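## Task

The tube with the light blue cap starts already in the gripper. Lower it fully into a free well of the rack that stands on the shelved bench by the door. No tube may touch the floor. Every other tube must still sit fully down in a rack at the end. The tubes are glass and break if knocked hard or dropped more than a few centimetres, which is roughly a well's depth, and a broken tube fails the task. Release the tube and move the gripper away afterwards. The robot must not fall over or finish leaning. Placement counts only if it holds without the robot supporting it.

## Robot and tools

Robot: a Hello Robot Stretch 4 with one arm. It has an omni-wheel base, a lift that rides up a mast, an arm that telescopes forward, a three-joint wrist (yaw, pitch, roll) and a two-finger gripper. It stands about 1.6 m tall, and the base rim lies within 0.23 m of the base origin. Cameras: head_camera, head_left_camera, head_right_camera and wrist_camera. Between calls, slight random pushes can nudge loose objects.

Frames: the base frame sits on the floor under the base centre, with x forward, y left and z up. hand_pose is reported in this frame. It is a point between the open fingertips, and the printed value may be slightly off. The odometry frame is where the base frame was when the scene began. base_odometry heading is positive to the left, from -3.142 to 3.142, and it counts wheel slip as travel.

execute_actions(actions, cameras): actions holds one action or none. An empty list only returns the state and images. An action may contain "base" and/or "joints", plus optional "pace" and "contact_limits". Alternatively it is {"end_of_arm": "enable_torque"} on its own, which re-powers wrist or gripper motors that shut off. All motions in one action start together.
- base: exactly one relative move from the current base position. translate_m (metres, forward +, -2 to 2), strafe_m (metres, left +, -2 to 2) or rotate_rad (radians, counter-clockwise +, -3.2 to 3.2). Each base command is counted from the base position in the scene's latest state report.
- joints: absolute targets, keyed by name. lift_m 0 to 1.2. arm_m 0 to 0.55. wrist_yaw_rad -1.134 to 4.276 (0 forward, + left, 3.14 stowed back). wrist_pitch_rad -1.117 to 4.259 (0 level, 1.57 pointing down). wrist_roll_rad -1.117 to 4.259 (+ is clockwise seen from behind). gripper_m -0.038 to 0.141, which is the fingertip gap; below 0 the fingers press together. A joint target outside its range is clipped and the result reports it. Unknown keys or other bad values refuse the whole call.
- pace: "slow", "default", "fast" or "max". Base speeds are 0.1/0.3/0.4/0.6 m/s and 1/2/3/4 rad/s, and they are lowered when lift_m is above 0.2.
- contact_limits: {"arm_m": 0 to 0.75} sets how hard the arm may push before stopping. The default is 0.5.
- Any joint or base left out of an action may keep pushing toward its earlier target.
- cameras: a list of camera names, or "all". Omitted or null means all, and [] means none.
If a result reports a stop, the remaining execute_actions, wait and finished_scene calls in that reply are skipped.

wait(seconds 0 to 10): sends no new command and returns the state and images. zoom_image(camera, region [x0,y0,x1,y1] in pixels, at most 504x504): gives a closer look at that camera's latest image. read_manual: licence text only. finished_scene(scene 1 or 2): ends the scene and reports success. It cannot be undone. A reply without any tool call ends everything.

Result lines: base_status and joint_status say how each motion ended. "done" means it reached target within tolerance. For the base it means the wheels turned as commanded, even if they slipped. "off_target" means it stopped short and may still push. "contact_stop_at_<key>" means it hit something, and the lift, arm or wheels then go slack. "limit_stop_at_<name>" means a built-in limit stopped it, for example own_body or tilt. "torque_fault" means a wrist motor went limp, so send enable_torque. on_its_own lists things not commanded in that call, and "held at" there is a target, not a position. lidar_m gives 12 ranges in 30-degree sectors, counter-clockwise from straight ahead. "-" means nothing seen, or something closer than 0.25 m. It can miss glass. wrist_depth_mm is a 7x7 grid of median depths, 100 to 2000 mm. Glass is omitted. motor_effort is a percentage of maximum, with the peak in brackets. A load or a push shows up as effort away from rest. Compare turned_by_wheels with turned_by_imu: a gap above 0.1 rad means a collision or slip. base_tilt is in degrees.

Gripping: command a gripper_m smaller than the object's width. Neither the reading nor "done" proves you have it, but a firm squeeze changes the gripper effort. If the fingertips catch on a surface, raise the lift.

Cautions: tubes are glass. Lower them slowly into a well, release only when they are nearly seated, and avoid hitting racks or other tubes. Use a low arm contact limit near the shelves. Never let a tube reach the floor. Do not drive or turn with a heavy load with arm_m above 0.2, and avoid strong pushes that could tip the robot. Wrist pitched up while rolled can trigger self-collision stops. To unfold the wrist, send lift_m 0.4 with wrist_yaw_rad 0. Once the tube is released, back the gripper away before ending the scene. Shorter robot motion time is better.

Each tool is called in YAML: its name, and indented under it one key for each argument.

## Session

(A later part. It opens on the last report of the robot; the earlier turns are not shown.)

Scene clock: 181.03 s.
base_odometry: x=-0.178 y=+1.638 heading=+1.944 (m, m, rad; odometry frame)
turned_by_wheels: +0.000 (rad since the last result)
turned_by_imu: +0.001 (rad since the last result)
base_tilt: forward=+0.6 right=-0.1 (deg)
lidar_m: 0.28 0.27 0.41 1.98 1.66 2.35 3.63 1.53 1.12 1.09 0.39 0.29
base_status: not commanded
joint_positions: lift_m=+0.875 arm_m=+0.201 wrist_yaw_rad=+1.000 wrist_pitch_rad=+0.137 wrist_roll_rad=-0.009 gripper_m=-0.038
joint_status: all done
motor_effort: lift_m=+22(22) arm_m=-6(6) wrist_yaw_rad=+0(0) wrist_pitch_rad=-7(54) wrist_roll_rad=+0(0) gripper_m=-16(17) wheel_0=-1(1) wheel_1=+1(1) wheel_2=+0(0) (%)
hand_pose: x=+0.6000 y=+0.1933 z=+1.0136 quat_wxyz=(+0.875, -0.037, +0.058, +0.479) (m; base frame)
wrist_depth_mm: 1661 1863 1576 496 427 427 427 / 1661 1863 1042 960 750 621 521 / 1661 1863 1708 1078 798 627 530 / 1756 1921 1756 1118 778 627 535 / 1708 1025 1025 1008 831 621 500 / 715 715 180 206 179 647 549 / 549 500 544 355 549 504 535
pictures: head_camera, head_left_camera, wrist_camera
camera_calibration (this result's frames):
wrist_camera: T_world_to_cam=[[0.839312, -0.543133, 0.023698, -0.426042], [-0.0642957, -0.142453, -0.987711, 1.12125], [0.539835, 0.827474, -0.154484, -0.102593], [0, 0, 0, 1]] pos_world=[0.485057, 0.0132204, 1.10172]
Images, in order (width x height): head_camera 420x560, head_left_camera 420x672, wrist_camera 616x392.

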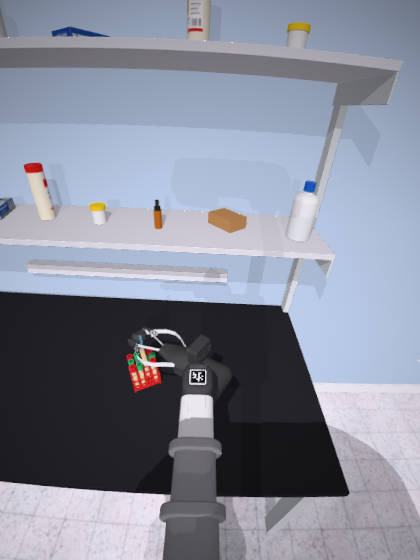

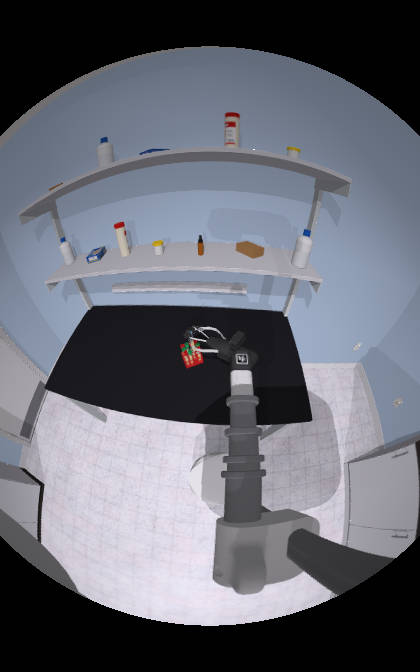

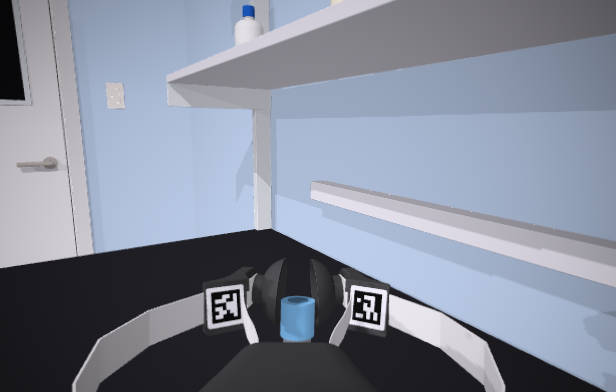

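execute_actions:
  actions:
    - {"base":{"strafe_m":-0.039},"joints":{"wrist_yaw_rad":1.2,"arm_m":0.249},"pace":"slow"}
  cameras: ["head_camera","head_left_camera","head_right_camera"]

zoom_image:
  camera: "head_camera"
  region: [100, 320, 170, 390]

zoom_image:
  camera: "head_left_camera"
  region: [155, 320, 215, 380]

zoom_image:
  camera: "head_right_camera"
  region: [130, 320, 190, 380]

Scene clock: 203.03 s.
base_odometry: x=-0.142 y=+1.652 heading=+1.944 (m, m, rad; odometry frame)
turned_by_wheels: +0.000 (rad since the last result)
turned_by_imu: +0.002 (rad since the last result)
base_tilt: forward=+0.6 right=-0.1 (deg)
lidar_m: 0.26 0.30 0.38 2.01 1.73 2.44 3.62 1.49 1.08 1.03 0.38 0.28
base_status: done
joint_positions: lift_m=+0.875 arm_m=+0.248 wrist_yaw_rad=+1.200 wrist_pitch_rad=+0.137 wrist_roll_rad=-0.009 gripper_m=-0.038
joint_status: all done
motor_effort: lift_m=+23(22) arm_m=+7(7) wrist_yaw_rad=+3(5) wrist_pitch_rad=-3(6) wrist_roll_rad=+0(0) gripper_m=-17(14) wheel_0=+2(6) wheel_1=-1(2) wheel_2=+0(1) (%)
hand_pose: x=+0.6039 y=+0.2346 z=+1.0136 quat_wxyz=(+0.823, -0.042, +0.054, +0.563) (m; base frame)
wrist_depth_mm: 1708 1808 1983 1138 427 427 430 / 1708 1863 1983 1008 842 654 544 / 1756 1863 - 1499 931 683 549 / 1808 1921 - 1537 904 668 549 / 1808 1042 1042 1042 917 676 517 / 715 715 180 206 179 683 564 / 549 500 549 355 549 508 539
pictures: head_camera, head_left_camera, head_right_camera
Images, in order (width x height): head_camera 420x560, head_left_camera 420x672, head_right_camera 420x672.

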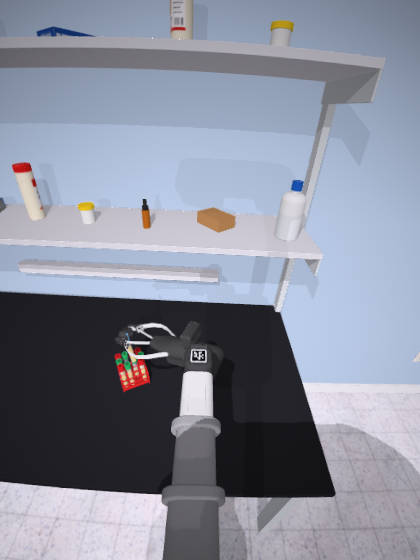

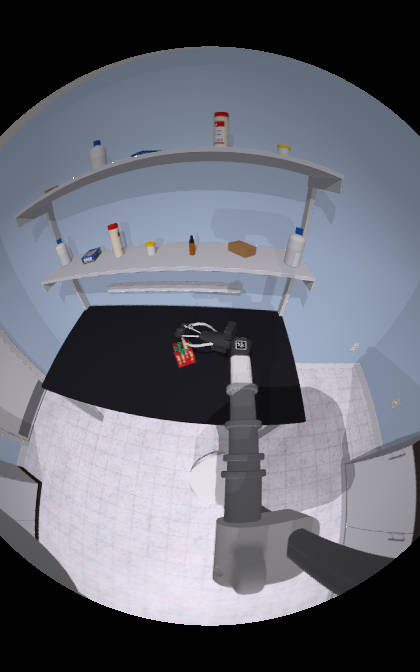

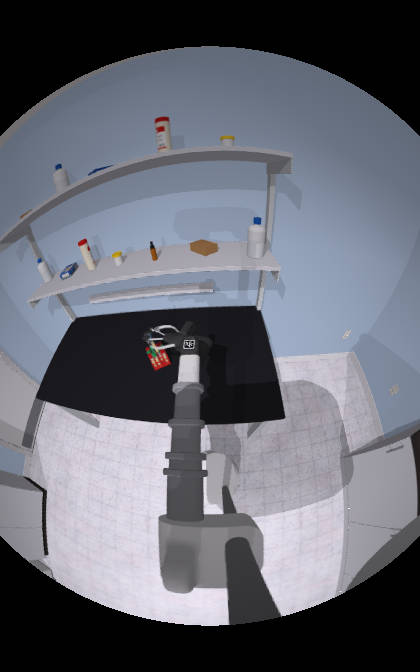

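Region (100, 320, 170, 390) of head_camera's 420x560 image, scaled by 7.200, with more detail than that image has.

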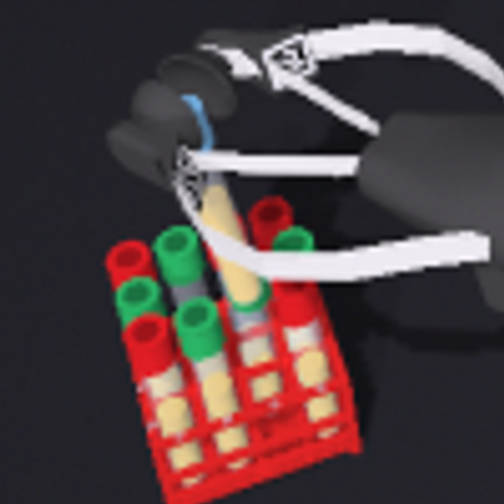

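Region (155, 320, 215, 380) of head_left_camera's 420x672 image, scaled by 8.400, with more detail than that image has.

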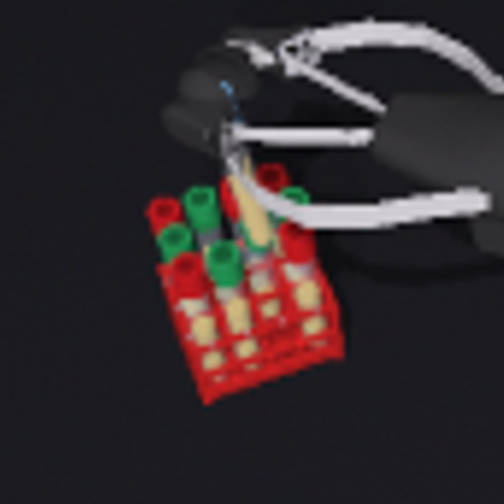

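Region (130, 320, 190, 380) of head_right_camera's 420x672 image, scaled by 8.400, with more detail than that image has.

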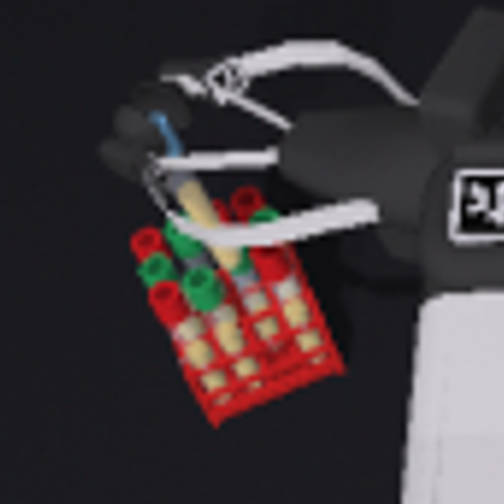

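execute_actions:
  actions:
    - {"joints":{"arm_m":0.254,"lift_m":0.845},"pace":"slow"}
  cameras: ["head_camera","head_left_camera","head_right_camera"]

zoom_image:
  camera: "head_camera"
  region: [105, 325, 165, 385]

zoom_image:
  camera: "head_left_camera"
  region: [155, 320, 215, 380]

zoom_image:
  camera: "head_right_camera"
  region: [130, 320, 190, 380]

Scene clock: 221.17 s.
base_odometry: x=-0.142 y=+1.652 heading=+1.944 (m, m, rad; odometry frame)
turned_by_wheels: +0.000 (rad since the last result)
turned_by_imu: +0.001 (rad since the last result)
base_tilt: forward=+0.5 right=-0.1 (deg)
lidar_m: 0.26 0.28 0.39 2.03 1.72 2.43 3.64 1.50 1.07 1.02 0.39 0.28
base_status: not commanded
joint_positions: lift_m=+0.845 arm_m=+0.253 wrist_yaw_rad=+1.200 wrist_pitch_rad=+0.137 wrist_roll_rad=-0.009 gripper_m=-0.038
joint_status: all done
motor_effort: lift_m=+17(24) arm_m=+6(8) wrist_yaw_rad=+2(2) wrist_pitch_rad=-7(7) wrist_roll_rad=+0(0) gripper_m=-18(19) wheel_0=+2(2) wheel_1=-1(1) wheel_2=+0(0) (%)
hand_pose: x=+0.6089 y=+0.2346 z=+0.9841 quat_wxyz=(+0.823, -0.042, +0.054, +0.563) (m; base frame)
wrist_depth_mm: 1708 1808 1983 647 549 549 512 / 1708 1808 1921 1138 866 668 539 / 1756 1863 - 1499 931 676 544 / 1756 1921 - 1499 904 634 530 / 1808 931 931 946 878 699 530 / 654 647 180 206 179 647 559 / 496 455 500 330 500 459 508
pictures: head_camera, head_left_camera, head_right_camera
Images, in order (width x height): head_camera 420x560, head_left_camera 420x672, head_right_camera 420x672.

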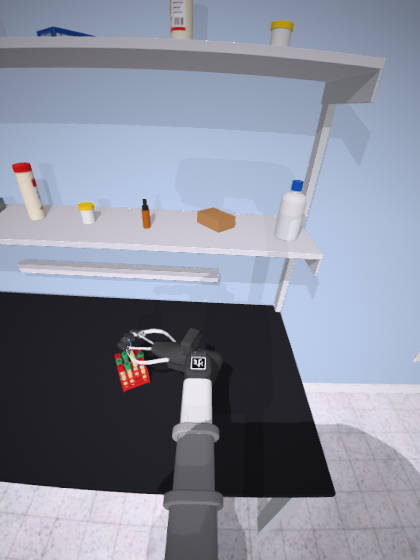

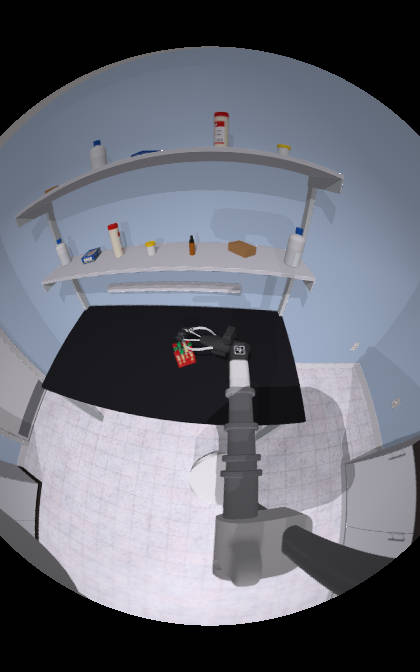

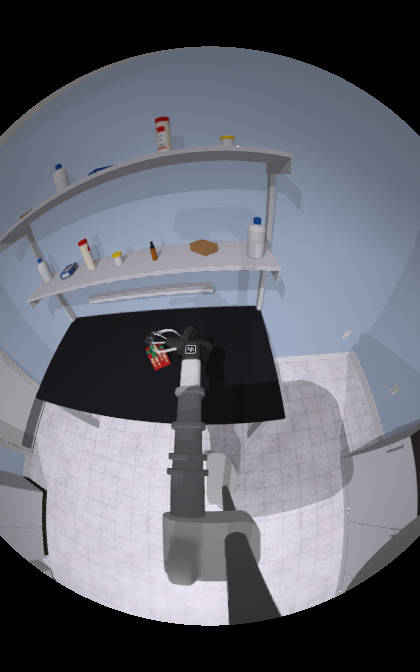

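Region (105, 325, 165, 385) of head_camera's 420x560 image, scaled by 8.400, with more detail than that image has.

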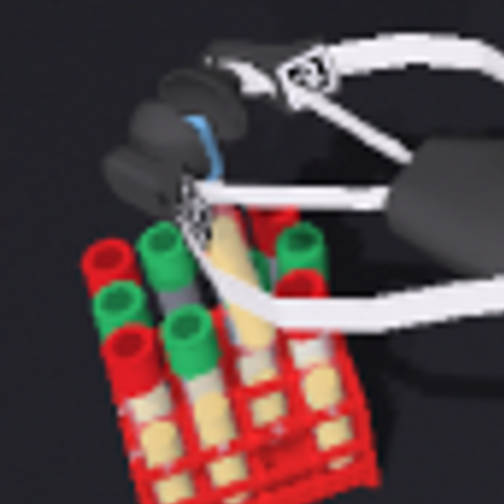

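Region (155, 320, 215, 380) of head_left_camera's 420x672 image, scaled by 8.400, with more detail than that image has.

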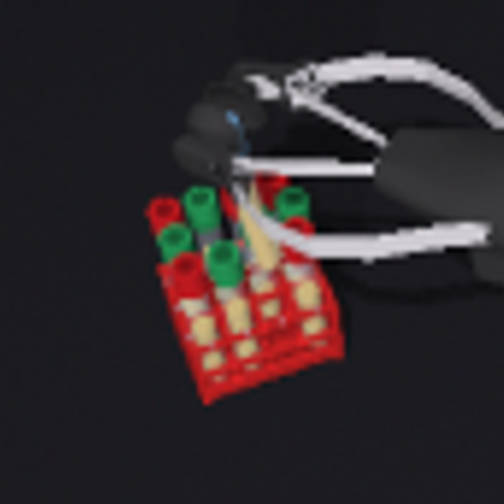

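Region (130, 320, 190, 380) of head_right_camera's 420x672 image, scaled by 8.400, with more detail than that image has.

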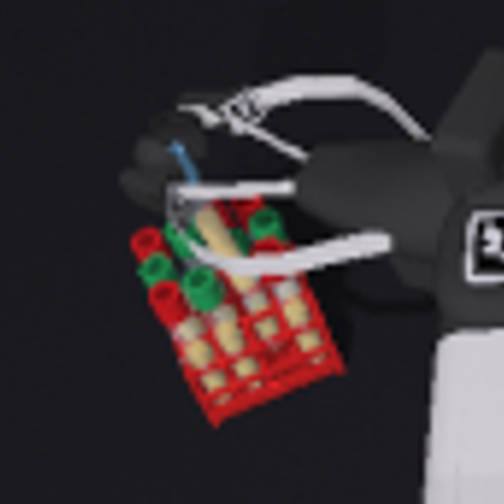

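execute_actions:
  actions:
    - {"joints":{"arm_m":0.257,"lift_m":0.818},"pace":"slow"}
  cameras: ["head_camera","head_left_camera","head_right_camera"]

zoom_image:
  camera: "head_camera"
  region: [105, 325, 165, 385]

zoom_image:
  camera: "head_left_camera"
  region: [165, 330, 205, 370]

zoom_image:
  camera: "head_right_camera"
  region: [140, 332, 180, 372]

Scene clock: 230.97 s.
base_odometry: x=-0.142 y=+1.652 heading=+1.944 (m, m, rad; odometry frame)
turned_by_wheels: +0.000 (rad since the last result)
turned_by_imu: +0.001 (rad since the last result)
base_tilt: forward=+0.6 right=-0.1 (deg)
lidar_m: 0.27 0.28 0.42 2.01 1.72 2.38 3.64 1.49 1.10 1.03 0.38 0.28
base_status: not commanded
joint_positions: lift_m=+0.818 arm_m=+0.256 wrist_yaw_rad=+1.200 wrist_pitch_rad=+0.137 wrist_roll_rad=-0.009 gripper_m=-0.038
joint_status: all done
motor_effort: lift_m=+17(15) arm_m=+6(8) wrist_yaw_rad=+1(2) wrist_pitch_rad=-7(5) wrist_roll_rad=-1(0) gripper_m=-16(19) wheel_0=+2(2) wheel_1=-1(1) wheel_2=+0(0) (%)
hand_pose: x=+0.6118 y=+0.2347 z=+0.9571 quat_wxyz=(+0.823, -0.042, +0.054, +0.564) (m; base frame)
wrist_depth_mm: 1661 1756 1983 699 654 615 530 / 1708 1863 1983 1160 917 668 539 / 1756 1863 - 1499 917 676 539 / 1756 1921 - 1281 891 634 508 / 946 854 854 866 854 691 554 / 591 591 179 206 180 597 549 / 452 415 455 307 455 415 459
pictures: head_camera, head_left_camera, head_right_camera
Images, in order (width x height): head_camera 420x560, head_left_camera 420x672, head_right_camera 420x672.

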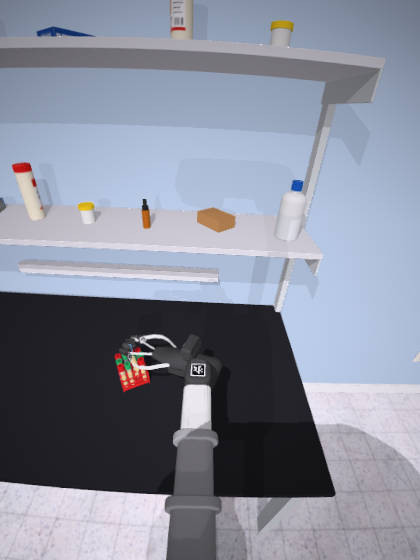

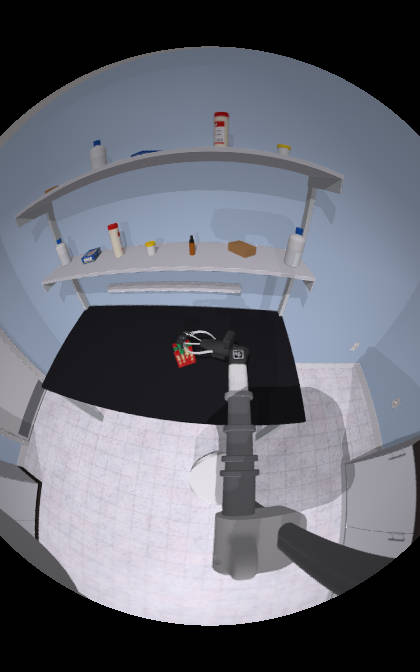

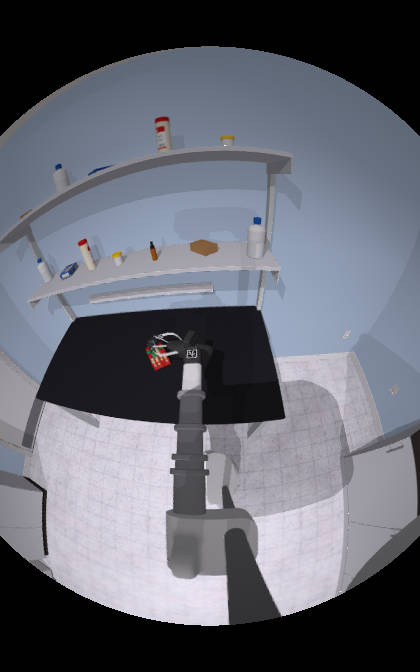

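Region (105, 325, 165, 385) of head_camera's 420x560 image, scaled by 8.400, with more detail than that image has.

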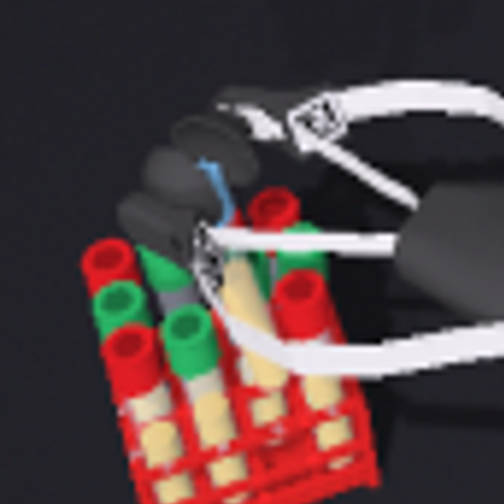

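Region (165, 330, 205, 370) of head_left_camera's 420x672 image, scaled by 12.600, with more detail than that image has.

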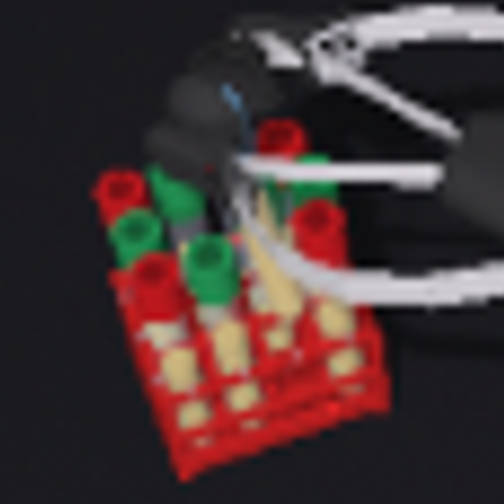

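Region (140, 332, 180, 372) of head_right_camera's 420x672 image, scaled by 12.600, with more detail than that image has.

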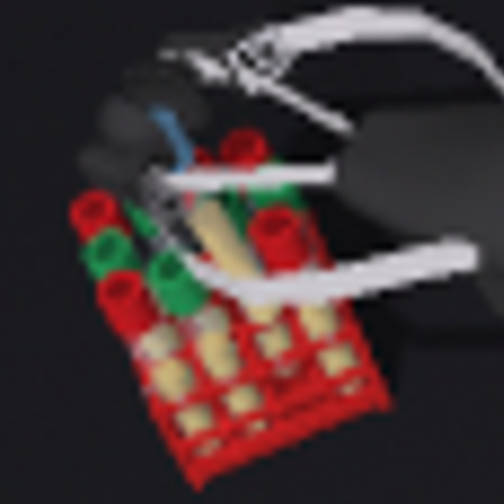

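execute_actions:
  actions:
    - {"base":{"strafe_m":0.0025},"joints":{"arm_m":0.259,"lift_m":0.806},"pace":"slow"}
  cameras: ["head_camera","head_left_camera"]

zoom_image:
  camera: "head_camera"
  region: [110, 340, 160, 390]

zoom_image:
  camera: "head_left_camera"
  region: [165, 330, 205, 370]

Scene clock: 244.97 s.
base_odometry: x=-0.144 y=+1.651 heading=+1.944 (m, m, rad; odometry frame)
turned_by_wheels: +0.000 (rad since the last result)
turned_by_imu: +0.001 (rad since the last result)
base_tilt: forward=+0.6 right=-0.1 (deg)
lidar_m: 0.28 0.27 0.38 2.02 1.69 2.42 3.62 1.48 1.08 1.03 0.40 0.30
base_status: done
joint_positions: lift_m=+0.806 arm_m=+0.258 wrist_yaw_rad=+1.200 wrist_pitch_rad=+0.137 wrist_roll_rad=-0.009 gripper_m=-0.038
joint_status: all done
motor_effort: lift_m=+17(18) arm_m=+6(7) wrist_yaw_rad=+0(0) wrist_pitch_rad=-5(5) wrist_roll_rad=+1(0) gripper_m=-17(17) wheel_0=+0(3) wheel_1=+0(5) wheel_2=+0(0) (%)
hand_pose: x=+0.6137 y=+0.2347 z=+0.9451 quat_wxyz=(+0.823, -0.042, +0.054, +0.564) (m; base frame)
wrist_depth_mm: 1708 1808 1983 715 707 634 530 / 1708 1863 1983 1160 904 661 535 / 1756 1863 - 1499 917 676 539 / 1808 1921 - 1281 917 634 496 / 891 820 820 820 820 683 549 / 569 564 180 206 180 574 539 / 433 394 455 199 433 399 439
pictures: head_camera, head_left_camera
Images, in order (width x height): head_camera 420x560, head_left_camera 420x672.

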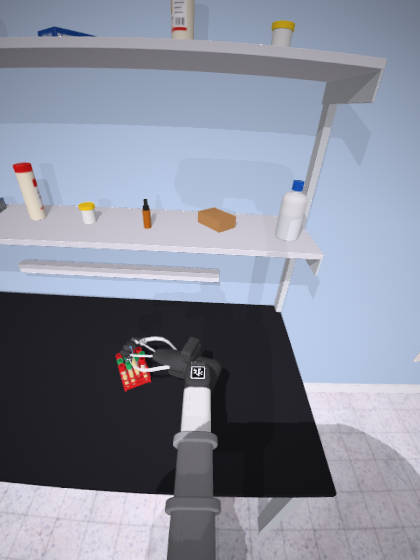

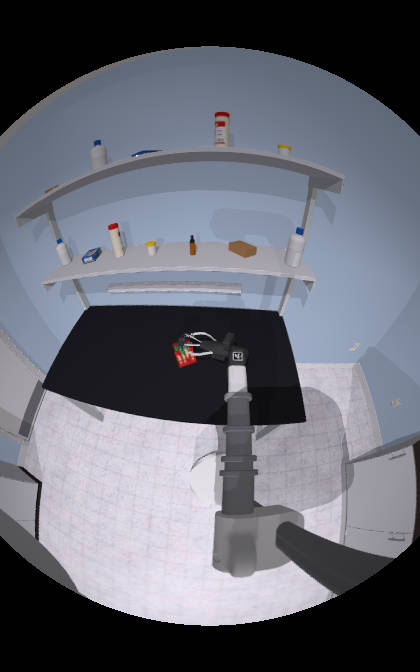

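Region (110, 340, 160, 390) of head_camera's 420x560 image, scaled by 10.080, with more detail than that image has.

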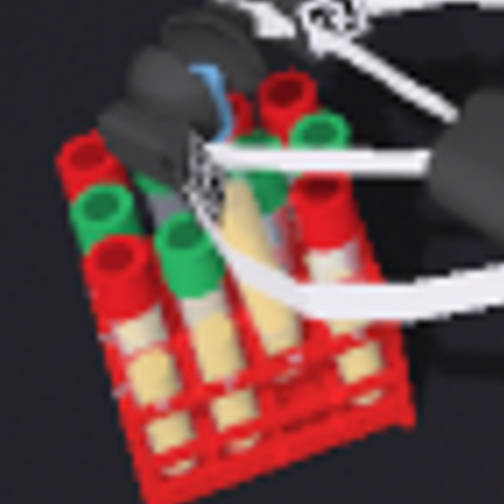

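Region (165, 330, 205, 370) of head_left_camera's 420x672 image, scaled by 12.600, with more detail than that image has.

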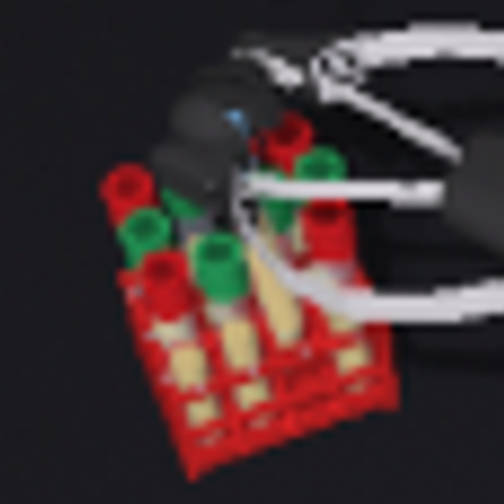

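Aligned. Descend carefully.

execute_actions:
  actions:
    - {"joints":{"lift_m":0.796},"pace":"slow"}
  cameras: ["head_camera"]

zoom_image:
  camera: "head_camera"
  region: [110, 340, 160, 390]

Scene clock: 249.27 s.
base_odometry: x=-0.144 y=+1.651 heading=+1.944 (m, m, rad; odometry frame)
turned_by_wheels: +0.000 (rad since the last result)
turned_by_imu: +0.001 (rad since the last result)
base_tilt: forward=+0.6 right=-0.1 (deg)
lidar_m: 0.27 0.29 0.41 2.03 1.71 2.41 3.64 1.49 1.09 1.03 0.40 0.28
base_status: not commanded
joint_positions: lift_m=+0.796 arm_m=+0.258 wrist_yaw_rad=+1.200 wrist_pitch_rad=+0.137 wrist_roll_rad=-0.009 gripper_m=-0.038
joint_status: all done
motor_effort: lift_m=+17(16) arm_m=+7(6) wrist_yaw_rad=+0(0) wrist_pitch_rad=-5(5) wrist_roll_rad=+0(0) gripper_m=-16(19) wheel_0=+0(0) wheel_1=+0(0) wheel_2=+0(0) (%)
hand_pose: x=+0.6136 y=+0.2348 z=+0.9351 quat_wxyz=(+0.823, -0.042, +0.054, +0.564) (m; base frame)
wrist_depth_mm: 1661 1808 1921 750 741 634 535 / 1708 1863 1983 1182 904 661 535 / 1756 1863 - 1464 917 647 539 / 1756 1921 - 1281 931 647 500 / 778 788 788 788 798 683 549 / 544 544 180 206 180 549 525 / 418 379 415 185 418 384 424
pictures: head_camera
Images, in order (width x height): head_camera 420x560.

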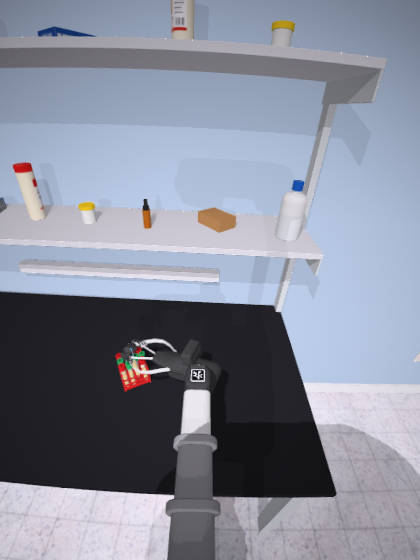

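Region (110, 340, 160, 390) of head_camera's 420x560 image, scaled by 10.080, with more detail than that image has.

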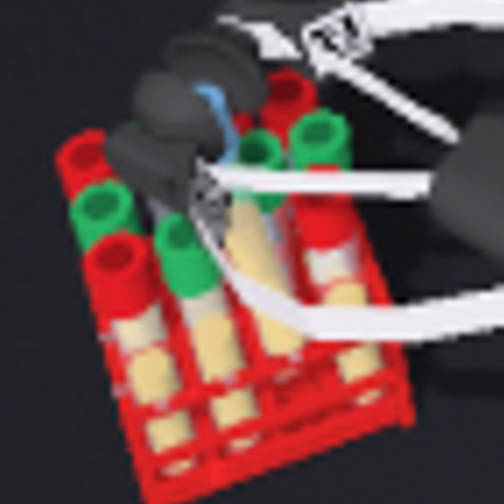

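execute_actions:
  actions:
    - {"joints":{"lift_m":0.785},"pace":"slow"}
  cameras: ["head_camera","wrist_camera"]

zoom_image:
  camera: "head_camera"
  region: [110, 340, 160, 390]

Scene clock: 254.73 s.
base_odometry: x=-0.144 y=+1.651 heading=+1.944 (m, m, rad; odometry frame)
turned_by_wheels: +0.000 (rad since the last result)
turned_by_imu: +0.001 (rad since the last result)
base_tilt: forward=+0.5 right=-0.1 (deg)
lidar_m: 0.27 0.29 0.39 2.02 1.71 2.43 3.62 1.49 1.08 1.04 0.38 0.29
base_status: not commanded
joint_positions: lift_m=+0.785 arm_m=+0.258 wrist_yaw_rad=+1.200 wrist_pitch_rad=+0.137 wrist_roll_rad=-0.009 gripper_m=-0.038
joint_status: all done
motor_effort: lift_m=+17(17) arm_m=+7(7) wrist_yaw_rad=+0(0) wrist_pitch_rad=-5(7) wrist_roll_rad=+0(0) gripper_m=-19(18) wheel_0=+0(0) wheel_1=+0(0) wheel_2=+0(0) (%)
hand_pose: x=+0.6136 y=+0.2348 z=+0.9241 quat_wxyz=(+0.823, -0.042, +0.054, +0.564) (m; base frame)
wrist_depth_mm: 1708 1808 1921 788 788 647 530 / 1708 1863 1983 1182 904 668 535 / 1756 1921 - 1464 878 647 530 / 1808 1863 - 1229 931 661 508 / 750 750 750 750 759 668 549 / 521 521 180 206 179 525 521 / 399 364 397 180 366 366 404
pictures: head_camera, wrist_camera
camera_calibration (this result's frames):
wrist_camera: T_world_to_cam=[[0.930562, -0.365365, 0.0236984, -0.51058], [-0.0347516, -0.152573, -0.987681, 1.02378], [0.36448, 0.918275, -0.154676, -0.0716368], [0, 0, 0, 1]] pos_world=[0.536814, 0.0354355, 1.01219]
Images, in order (width x height): head_camera 420x560, wrist_camera 616x392.

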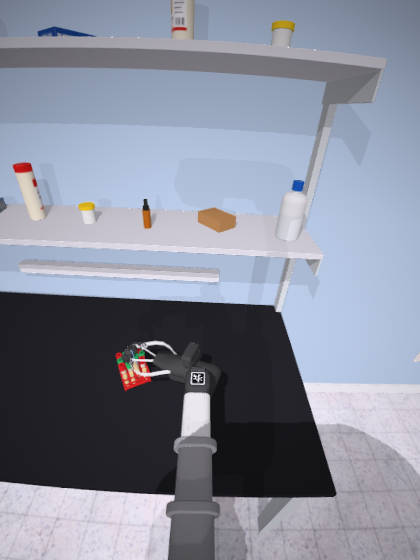

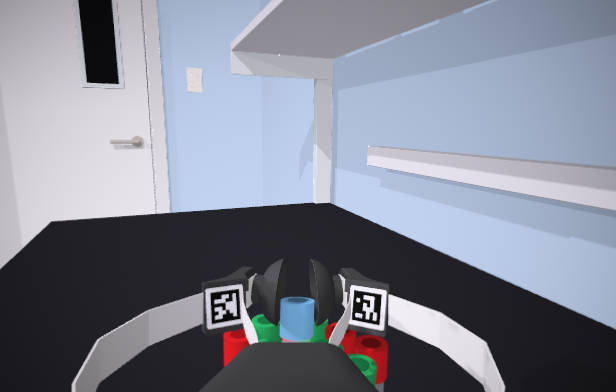

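Region (110, 340, 160, 390) of head_camera's 420x560 image, scaled by 10.080, with more detail than that image has.

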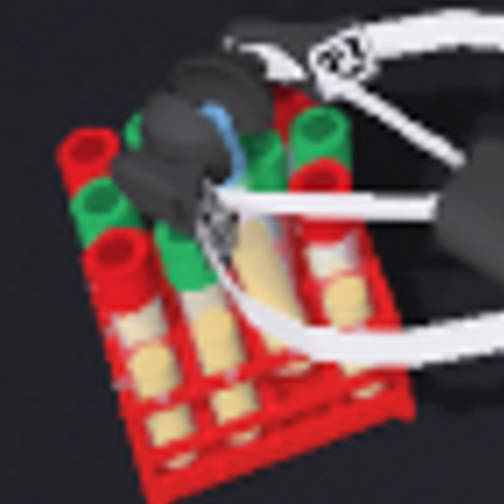

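execute_actions:
  actions:
    - {"joints":{"lift_m":0.777},"pace":"slow"}
  cameras: ["wrist_camera"]

Scene clock: 257.97 s.
base_odometry: x=-0.144 y=+1.651 heading=+1.944 (m, m, rad; odometry frame)
turned_by_wheels: +0.000 (rad since the last result)
turned_by_imu: +0.001 (rad since the last result)
base_tilt: forward=+0.5 right=-0.1 (deg)
lidar_m: 0.27 0.30 0.41 2.01 1.72 2.41 3.60 1.49 1.09 1.03 0.40 0.28
base_status: not commanded
joint_positions: lift_m=+0.777 arm_m=+0.258 wrist_yaw_rad=+1.200 wrist_pitch_rad=+0.136 wrist_roll_rad=-0.009 gripper_m=-0.038
joint_status: all done
motor_effort: lift_m=+16(16) arm_m=+7(7) wrist_yaw_rad=+0(1) wrist_pitch_rad=-5(5) wrist_roll_rad=+0(0) gripper_m=-15(20) wheel_0=+0(0) wheel_1=+0(0) wheel_2=+0(0) (%)
hand_pose: x=+0.6136 y=+0.2348 z=+0.9163 quat_wxyz=(+0.823, -0.042, +0.054, +0.564) (m; base frame)
wrist_depth_mm: 1661 1756 1921 820 809 661 530 / 1708 1808 1983 1182 904 668 535 / 1756 1921 - 1499 878 647 530 / 1756 1921 - 1229 931 661 512 / 723 723 732 732 741 661 549 / 504 504 180 206 179 512 512 / 387 353 384 168 364 355 392
pictures: wrist_camera
camera_calibration (this result's frames):
wrist_camera: T_world_to_cam=[[0.930556, -0.365382, 0.0236953, -0.510386], [-0.0344811, -0.151876, -0.987798, 1.0159], [0.364522, 0.918384, -0.153928, -0.073604], [0, 0, 0, 1]] pos_world=[0.536802, 0.0354012, 1.00426]
Images, in order (width x height): wrist_camera 616x392.

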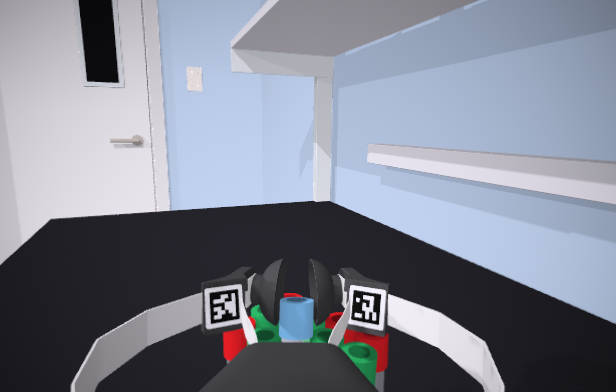

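execute_actions:
  actions:
    - {"joints":{"lift_m":0.779,"gripper_m":0.03},"pace":"slow"}
  cameras: ["wrist_camera"]

execute_actions:
  actions:
    - {"joints":{"lift_m":0.86}}
  cameras: []

execute_actions:
  actions:
    - {"joints":{"arm_m":0.05},"pace":"fast"}
  cameras: ["head_camera"]

zoom_image:
  camera: "head_camera"
  region: [105, 335, 165, 395]

Scene clock: 268.30 s.
base_odometry: x=-0.144 y=+1.651 heading=+1.944 (m, m, rad; odometry frame)
turned_by_wheels: +0.000 (rad since the last result)
turned_by_imu: +0.002 (rad since the last result)
base_tilt: forward=+0.5 right=-0.1 (deg)
lidar_m: 0.27 0.27 0.41 2.01 1.73 2.42 3.63 1.48 1.07 1.01 0.39 0.29
base_status: not commanded
joint_positions: lift_m=+0.779 arm_m=+0.258 wrist_yaw_rad=+1.200 wrist_pitch_rad=+0.137 wrist_roll_rad=-0.009 gripper_m=+0.030
joint_status: all done
motor_effort: lift_m=+23(23) arm_m=+7(6) wrist_yaw_rad=+0(0) wrist_pitch_rad=-6(7) wrist_roll_rad=+0(0) gripper_m=-4(14) wheel_0=+0(0) wheel_1=+0(0) wheel_2=+0(0) (%)
hand_pose: x=+0.6137 y=+0.2348 z=+0.9175 quat_wxyz=(+0.823, -0.042, +0.054, +0.564) (m; base frame)
wrist_depth_mm: 1661 1756 1921 820 820 661 530 / 1708 1808 1983 1160 917 668 535 / 1756 1863 - 1499 866 647 530 / 1756 1921 - 1229 931 654 512 / 723 732 732 741 741 668 544 / 504 504 191 220 191 512 512 / 389 353 387 133 285 382 394
pictures: wrist_camera
camera_calibration (this result's frames):
wrist_camera: T_world_to_cam=[[0.93056, -0.365372, 0.0236993, -0.510443], [-0.0348505, -0.152822, -0.987639, 1.01739], [0.364477, 0.918231, -0.154944, -0.0723874], [0, 0, 0, 1]] pos_world=[0.536838, 0.0354464, 1.00569]
Images, in order (width x height): wrist_camera 616x392.

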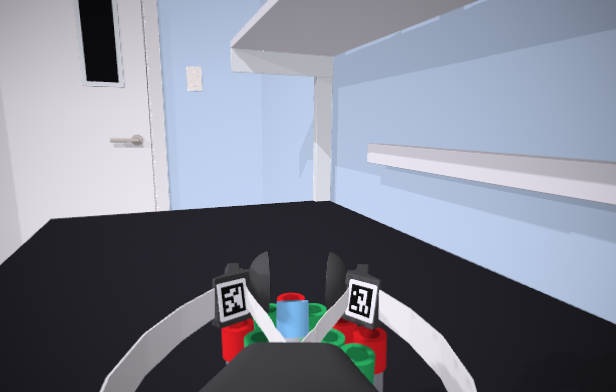

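Scene clock: 269.63 s.
base_odometry: x=-0.144 y=+1.651 heading=+1.944 (m, m, rad; odometry frame)
turned_by_wheels: +0.000 (rad since the last result)
turned_by_imu: +0.000 (rad since the last result)
base_tilt: forward=+0.6 right=-0.1 (deg)
lidar_m: 0.26 0.29 0.41 2.00 1.72 2.44 3.62 1.47 1.09 1.05 0.39 0.28
base_status: not commanded
joint_positions: lift_m=+0.860 arm_m=+0.258 wrist_yaw_rad=+1.200 wrist_pitch_rad=+0.137 wrist_roll_rad=-0.009 gripper_m=+0.030
joint_status: all done
motor_effort: lift_m=+22(23) arm_m=+6(7) wrist_yaw_rad=-1(0) wrist_pitch_rad=-7(7) wrist_roll_rad=+0(0) gripper_m=-6(5) wheel_0=+0(0) wheel_1=+0(0) wheel_2=+0(0) (%)
hand_pose: x=+0.6137 y=+0.2348 z=+0.9985 quat_wxyz=(+0.823, -0.042, +0.054, +0.564) (m; base frame)
wrist_depth_mm: 1661 1808 1921 634 484 484 488 / 1708 1808 1983 1118 866 661 535 / 1756 1863 - 1464 931 676 539 / 1808 1921 - 1537 891 654 535 / 1808 976 991 991 891 683 496 / 676 676 191 647 191 654 554 / 525 477 549 133 500 517 525
pictures: none
No camera images: the call's "cameras" was empty. Leave "cameras" out to get every camera's image.

Scene clock: 271.10 s.
base_odometry: x=-0.144 y=+1.651 heading=+1.944 (m, m, rad; odometry frame)
turned_by_wheels: +0.000 (rad since the last result)
turned_by_imu: +0.000 (rad since the last result)
base_tilt: forward=+0.5 right=-0.1 (deg)
lidar_m: 0.26 0.27 0.39 2.02 1.71 2.41 3.62 1.50 1.07 1.03 0.39 0.29
base_status: not commanded
joint_positions: lift_m=+0.860 arm_m=+0.051 wrist_yaw_rad=+1.200 wrist_pitch_rad=+0.137 wrist_roll_rad=-0.009 gripper_m=+0.030
joint_status: all done
motor_effort: lift_m=+23(22) arm_m=-6(7) wrist_yaw_rad=+1(0) wrist_pitch_rad=-5(7) wrist_roll_rad=-1(0) gripper_m=-5(3) wheel_0=+0(0) wheel_1=+0(0) wheel_2=+0(0) (%)
hand_pose: x=+0.4071 y=+0.2347 z=+0.9986 quat_wxyz=(+0.823, -0.042, +0.054, +0.564) (m; base frame)
wrist_depth_mm: 1708 1863 1983 1983 1138 627 484 / 1708 1808 1983 1983 1118 878 732 / 1756 1921 - - 1281 946 759 / 1756 1921 - - 1308 917 723 / 1808 1921 991 1008 1008 917 750 / 1921 1921 191 640 191 691 699 / 1808 477 549 133 504 320 508
pictures: head_camera
Images, in order (width x height): head_camera 420x560.

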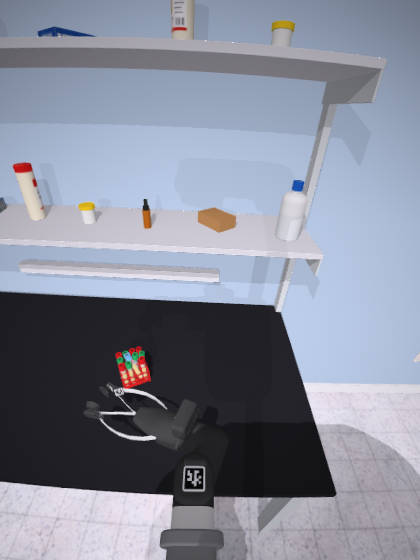

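Region (105, 335, 165, 395) of head_camera's 420x560 image, scaled by 8.400, with more detail than that image has.

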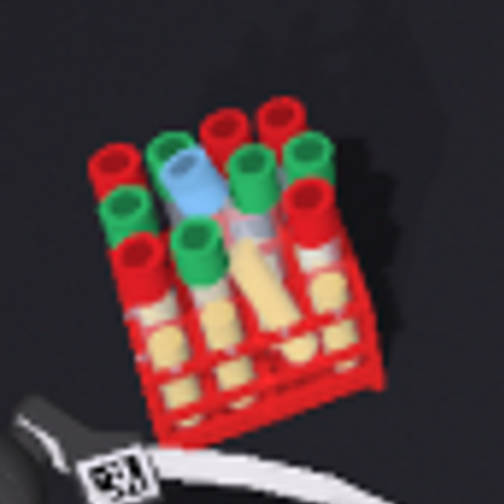

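execute_actions:
  actions:
    - {"joints":{"arm_m":0.259,"gripper_m":0.04,"lift_m":0.83}}
  cameras: []

execute_actions:
  actions:
    - {"joints":{"lift_m":0.79}}
  cameras: ["head_camera","wrist_camera"]

zoom_image:
  camera: "head_camera"
  region: [105, 335, 165, 395]

zoom_image:
  camera: "wrist_camera"
  region: [200, 230, 420, 392]

Scene clock: 290.30 s.
base_odometry: x=-0.144 y=+1.651 heading=+1.944 (m, m, rad; odometry frame)
turned_by_wheels: +0.000 (rad since the last result)
turned_by_imu: +0.001 (rad since the last result)
base_tilt: forward=+0.6 right=-0.1 (deg)
lidar_m: 0.25 0.28 0.41 2.00 1.73 2.39 3.63 1.48 1.10 1.03 0.39 0.29
base_status: not commanded
joint_positions: lift_m=+0.830 arm_m=+0.258 wrist_yaw_rad=+1.200 wrist_pitch_rad=+0.137 wrist_roll_rad=-0.009 gripper_m=+0.040
joint_status: all done
motor_effort: lift_m=+17(20) arm_m=+6(7) wrist_yaw_rad=+1(0) wrist_pitch_rad=-6(6) wrist_roll_rad=+1(1) gripper_m=-3(4) wheel_0=+0(0) wheel_1=+0(0) wheel_2=+0(0) (%)
hand_pose: x=+0.6138 y=+0.2347 z=+0.9690 quat_wxyz=(+0.823, -0.042, +0.054, +0.564) (m; base frame)
wrist_depth_mm: 1708 1808 1921 691 609 609 521 / 1708 1808 1921 1138 917 661 535 / 1756 1863 - 1464 917 676 539 / 1808 1921 - 1499 891 627 517 / 1708 891 891 891 854 691 539 / 615 615 190 615 195 627 549 / 473 433 496 132 473 459 480
pictures: none
No camera images: the call's "cameras" was empty. Leave "cameras" out to get every camera's image.

Scene clock: 291.30 s.
base_odometry: x=-0.144 y=+1.651 heading=+1.944 (m, m, rad; odometry frame)
turned_by_wheels: +0.000 (rad since the last result)
turned_by_imu: +0.000 (rad since the last result)
base_tilt: forward=+0.6 right=-0.1 (deg)
lidar_m: 0.26 0.28 0.42 2.00 1.69 2.39 3.65 1.48 1.08 1.00 0.40 0.29
base_status: not commanded
joint_positions: lift_m=+0.790 arm_m=+0.258 wrist_yaw_rad=+1.200 wrist_pitch_rad=+0.137 wrist_roll_rad=-0.009 gripper_m=+0.040
joint_status: all done
motor_effort: lift_m=+17(18) arm_m=+6(7) wrist_yaw_rad=+1(1) wrist_pitch_rad=-6(6) wrist_roll_rad=+0(0) gripper_m=-1(0) wheel_0=+0(0) wheel_1=+0(0) wheel_2=+0(0) (%)
hand_pose: x=+0.6138 y=+0.2347 z=+0.9290 quat_wxyz=(+0.823, -0.042, +0.054, +0.564) (m; base frame)
wrist_depth_mm: 1708 1756 1921 778 768 640 530 / 1661 1863 1983 1160 917 668 535 / 1708 1863 - 1464 866 647 539 / 1756 1863 - 1229 931 647 496 / 759 768 768 768 768 661 549 / 530 530 190 530 196 535 525 / 407 373 404 132 375 392 413
pictures: head_camera, wrist_camera
camera_calibration (this result's frames):
wrist_camera: T_world_to_cam=[[0.930386, -0.365815, 0.0236981, -0.510661], [-0.0348036, -0.152501, -0.98769, 1.02871], [0.364926, 0.918108, -0.154617, -0.0711331], [0, 0, 0, 1]] pos_world=[0.536873, 0.0353808, 1.01715]
Images, in order (width x height): head_camera 420x560, wrist_camera 616x392.

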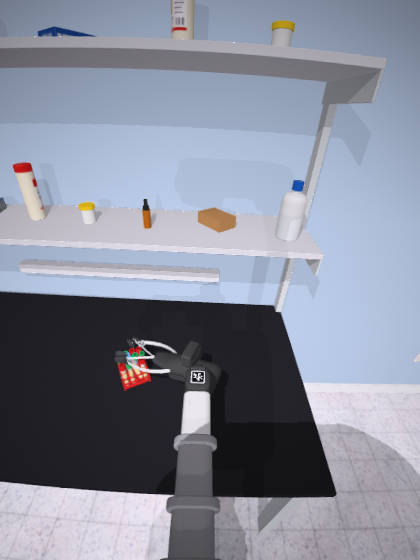

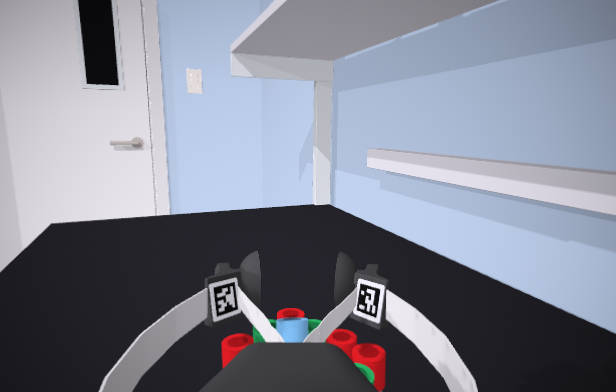

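Region (105, 335, 165, 395) of head_camera's 420x560 image, scaled by 8.400, with more detail than that image has.

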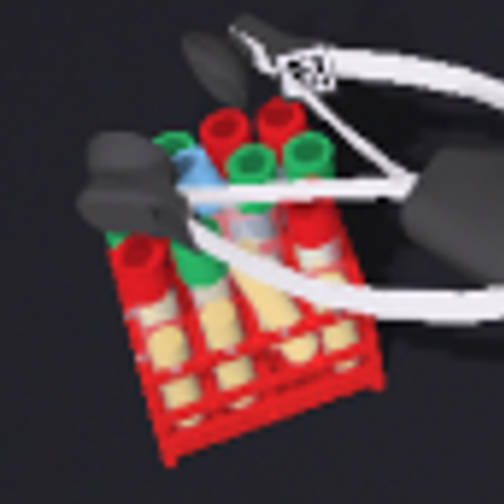

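Region (200, 230, 420, 392) of wrist_camera's 616x392 image, scaled by 2.291; it fills the top 371 rows of this view, and the rest is white.

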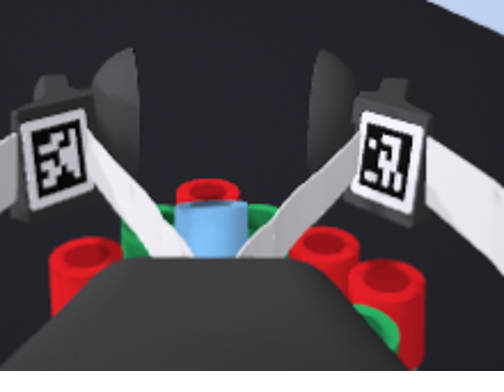

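execute_actions:
  actions:
    - {"joints":{"lift_m":0.779},"pace":"slow"}
  cameras: []

execute_actions:
  actions:
    - {"joints":{"gripper_m":0.0}}
  cameras: ["head_camera","wrist_camera"]

zoom_image:
  camera: "head_camera"
  region: [105, 335, 165, 395]

zoom_image:
  camera: "wrist_camera"
  region: [200, 230, 420, 392]

Scene clock: 298.50 s.
base_odometry: x=-0.144 y=+1.651 heading=+1.944 (m, m, rad; odometry frame)
turned_by_wheels: +0.000 (rad since the last result)
turned_by_imu: +0.001 (rad since the last result)
base_tilt: forward=+0.5 right=-0.1 (deg)
lidar_m: 0.27 0.28 0.40 2.00 1.70 2.40 3.62 1.47 1.08 1.05 0.39 0.29
base_status: not commanded
joint_positions: lift_m=+0.779 arm_m=+0.258 wrist_yaw_rad=+1.200 wrist_pitch_rad=+0.137 wrist_roll_rad=-0.009 gripper_m=+0.040
joint_status: all done
motor_effort: lift_m=+16(16) arm_m=+6(6) wrist_yaw_rad=+1(1) wrist_pitch_rad=-7(6) wrist_roll_rad=+0(0) gripper_m=-4(3) wheel_0=+0(0) wheel_1=+0(0) wheel_2=+0(0) (%)
hand_pose: x=+0.6138 y=+0.2347 z=+0.9181 quat_wxyz=(+0.823, -0.042, +0.054, +0.564) (m; base frame)
wrist_depth_mm: 1708 1808 1921 820 809 668 535 / 1756 1863 1983 1160 904 661 535 / 1756 1863 - 1499 878 647 530 / 1756 1921 - 1229 931 654 504 / 732 732 732 741 741 654 549 / 508 508 190 236 196 512 512 / 389 355 389 131 357 377 397
pictures: none
No camera images: the call's "cameras" was empty. Leave "cameras" out to get every camera's image.

Scene clock: 299.70 s.
base_odometry: x=-0.144 y=+1.651 heading=+1.944 (m, m, rad; odometry frame)
turned_by_wheels: +0.000 (rad since the last result)
turned_by_imu: +0.000 (rad since the last result)
base_tilt: forward=+0.6 right=-0.1 (deg)
lidar_m: 0.28 0.28 0.41 2.01 1.70 2.43 3.64 1.49 1.09 1.03 0.38 0.28
base_status: not commanded
joint_positions: lift_m=+0.779 arm_m=+0.258 wrist_yaw_rad=+1.201 wrist_pitch_rad=+0.135 wrist_roll_rad=-0.009 gripper_m=+0.000
joint_status: all done
motor_effort: lift_m=+17(17) arm_m=+7(6) wrist_yaw_rad=-1(1) wrist_pitch_rad=-1(7) wrist_roll_rad=+1(0) gripper_m=-11(11) wheel_0=+0(0) wheel_1=+0(0) wheel_2=+0(0) (%)
hand_pose: x=+0.6136 y=+0.2349 z=+0.9186 quat_wxyz=(+0.823, -0.042, +0.053, +0.564) (m; base frame)
wrist_depth_mm: 1661 1808 1921 809 798 647 530 / 1756 1863 1983 1160 917 668 535 / 1756 1863 - 1499 878 654 530 / 1756 1921 - 1229 946 654 508 / 741 741 741 741 750 661 549 / 508 512 186 213 186 517 517 / 392 254 389 138 357 377 397
pictures: head_camera, wrist_camera
camera_calibration (this result's frames):
wrist_camera: T_world_to_cam=[[0.930672, -0.365086, 0.0236912, -0.510518], [-0.0340601, -0.150936, -0.987957, 1.01781], [0.364265, 0.918657, -0.152907, -0.0741835], [0, 0, 0, 1]] pos_world=[0.536814, 0.0353911, 1.00631]
Images, in order (width x height): head_camera 420x560, wrist_camera 616x392.

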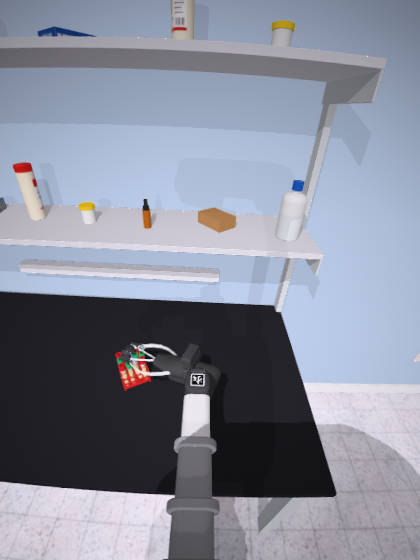

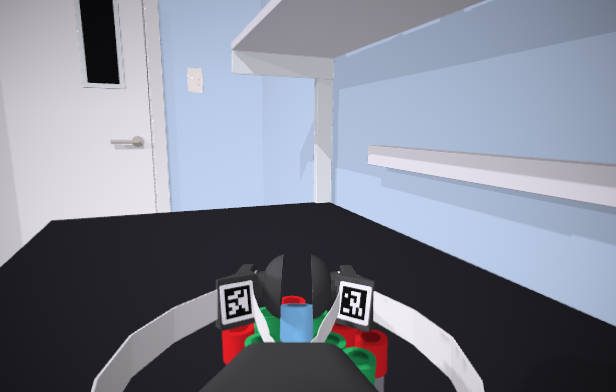

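Region (105, 335, 165, 395) of head_camera's 420x560 image, scaled by 8.400, with more detail than that image has.

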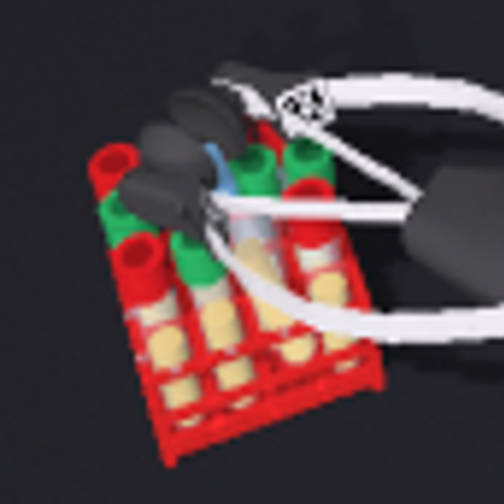

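Region (200, 230, 420, 392) of wrist_camera's 616x392 image, scaled by 2.291; it fills the top 371 rows of this view, and the rest is white.

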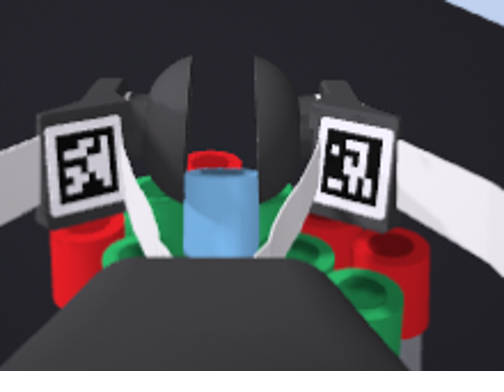

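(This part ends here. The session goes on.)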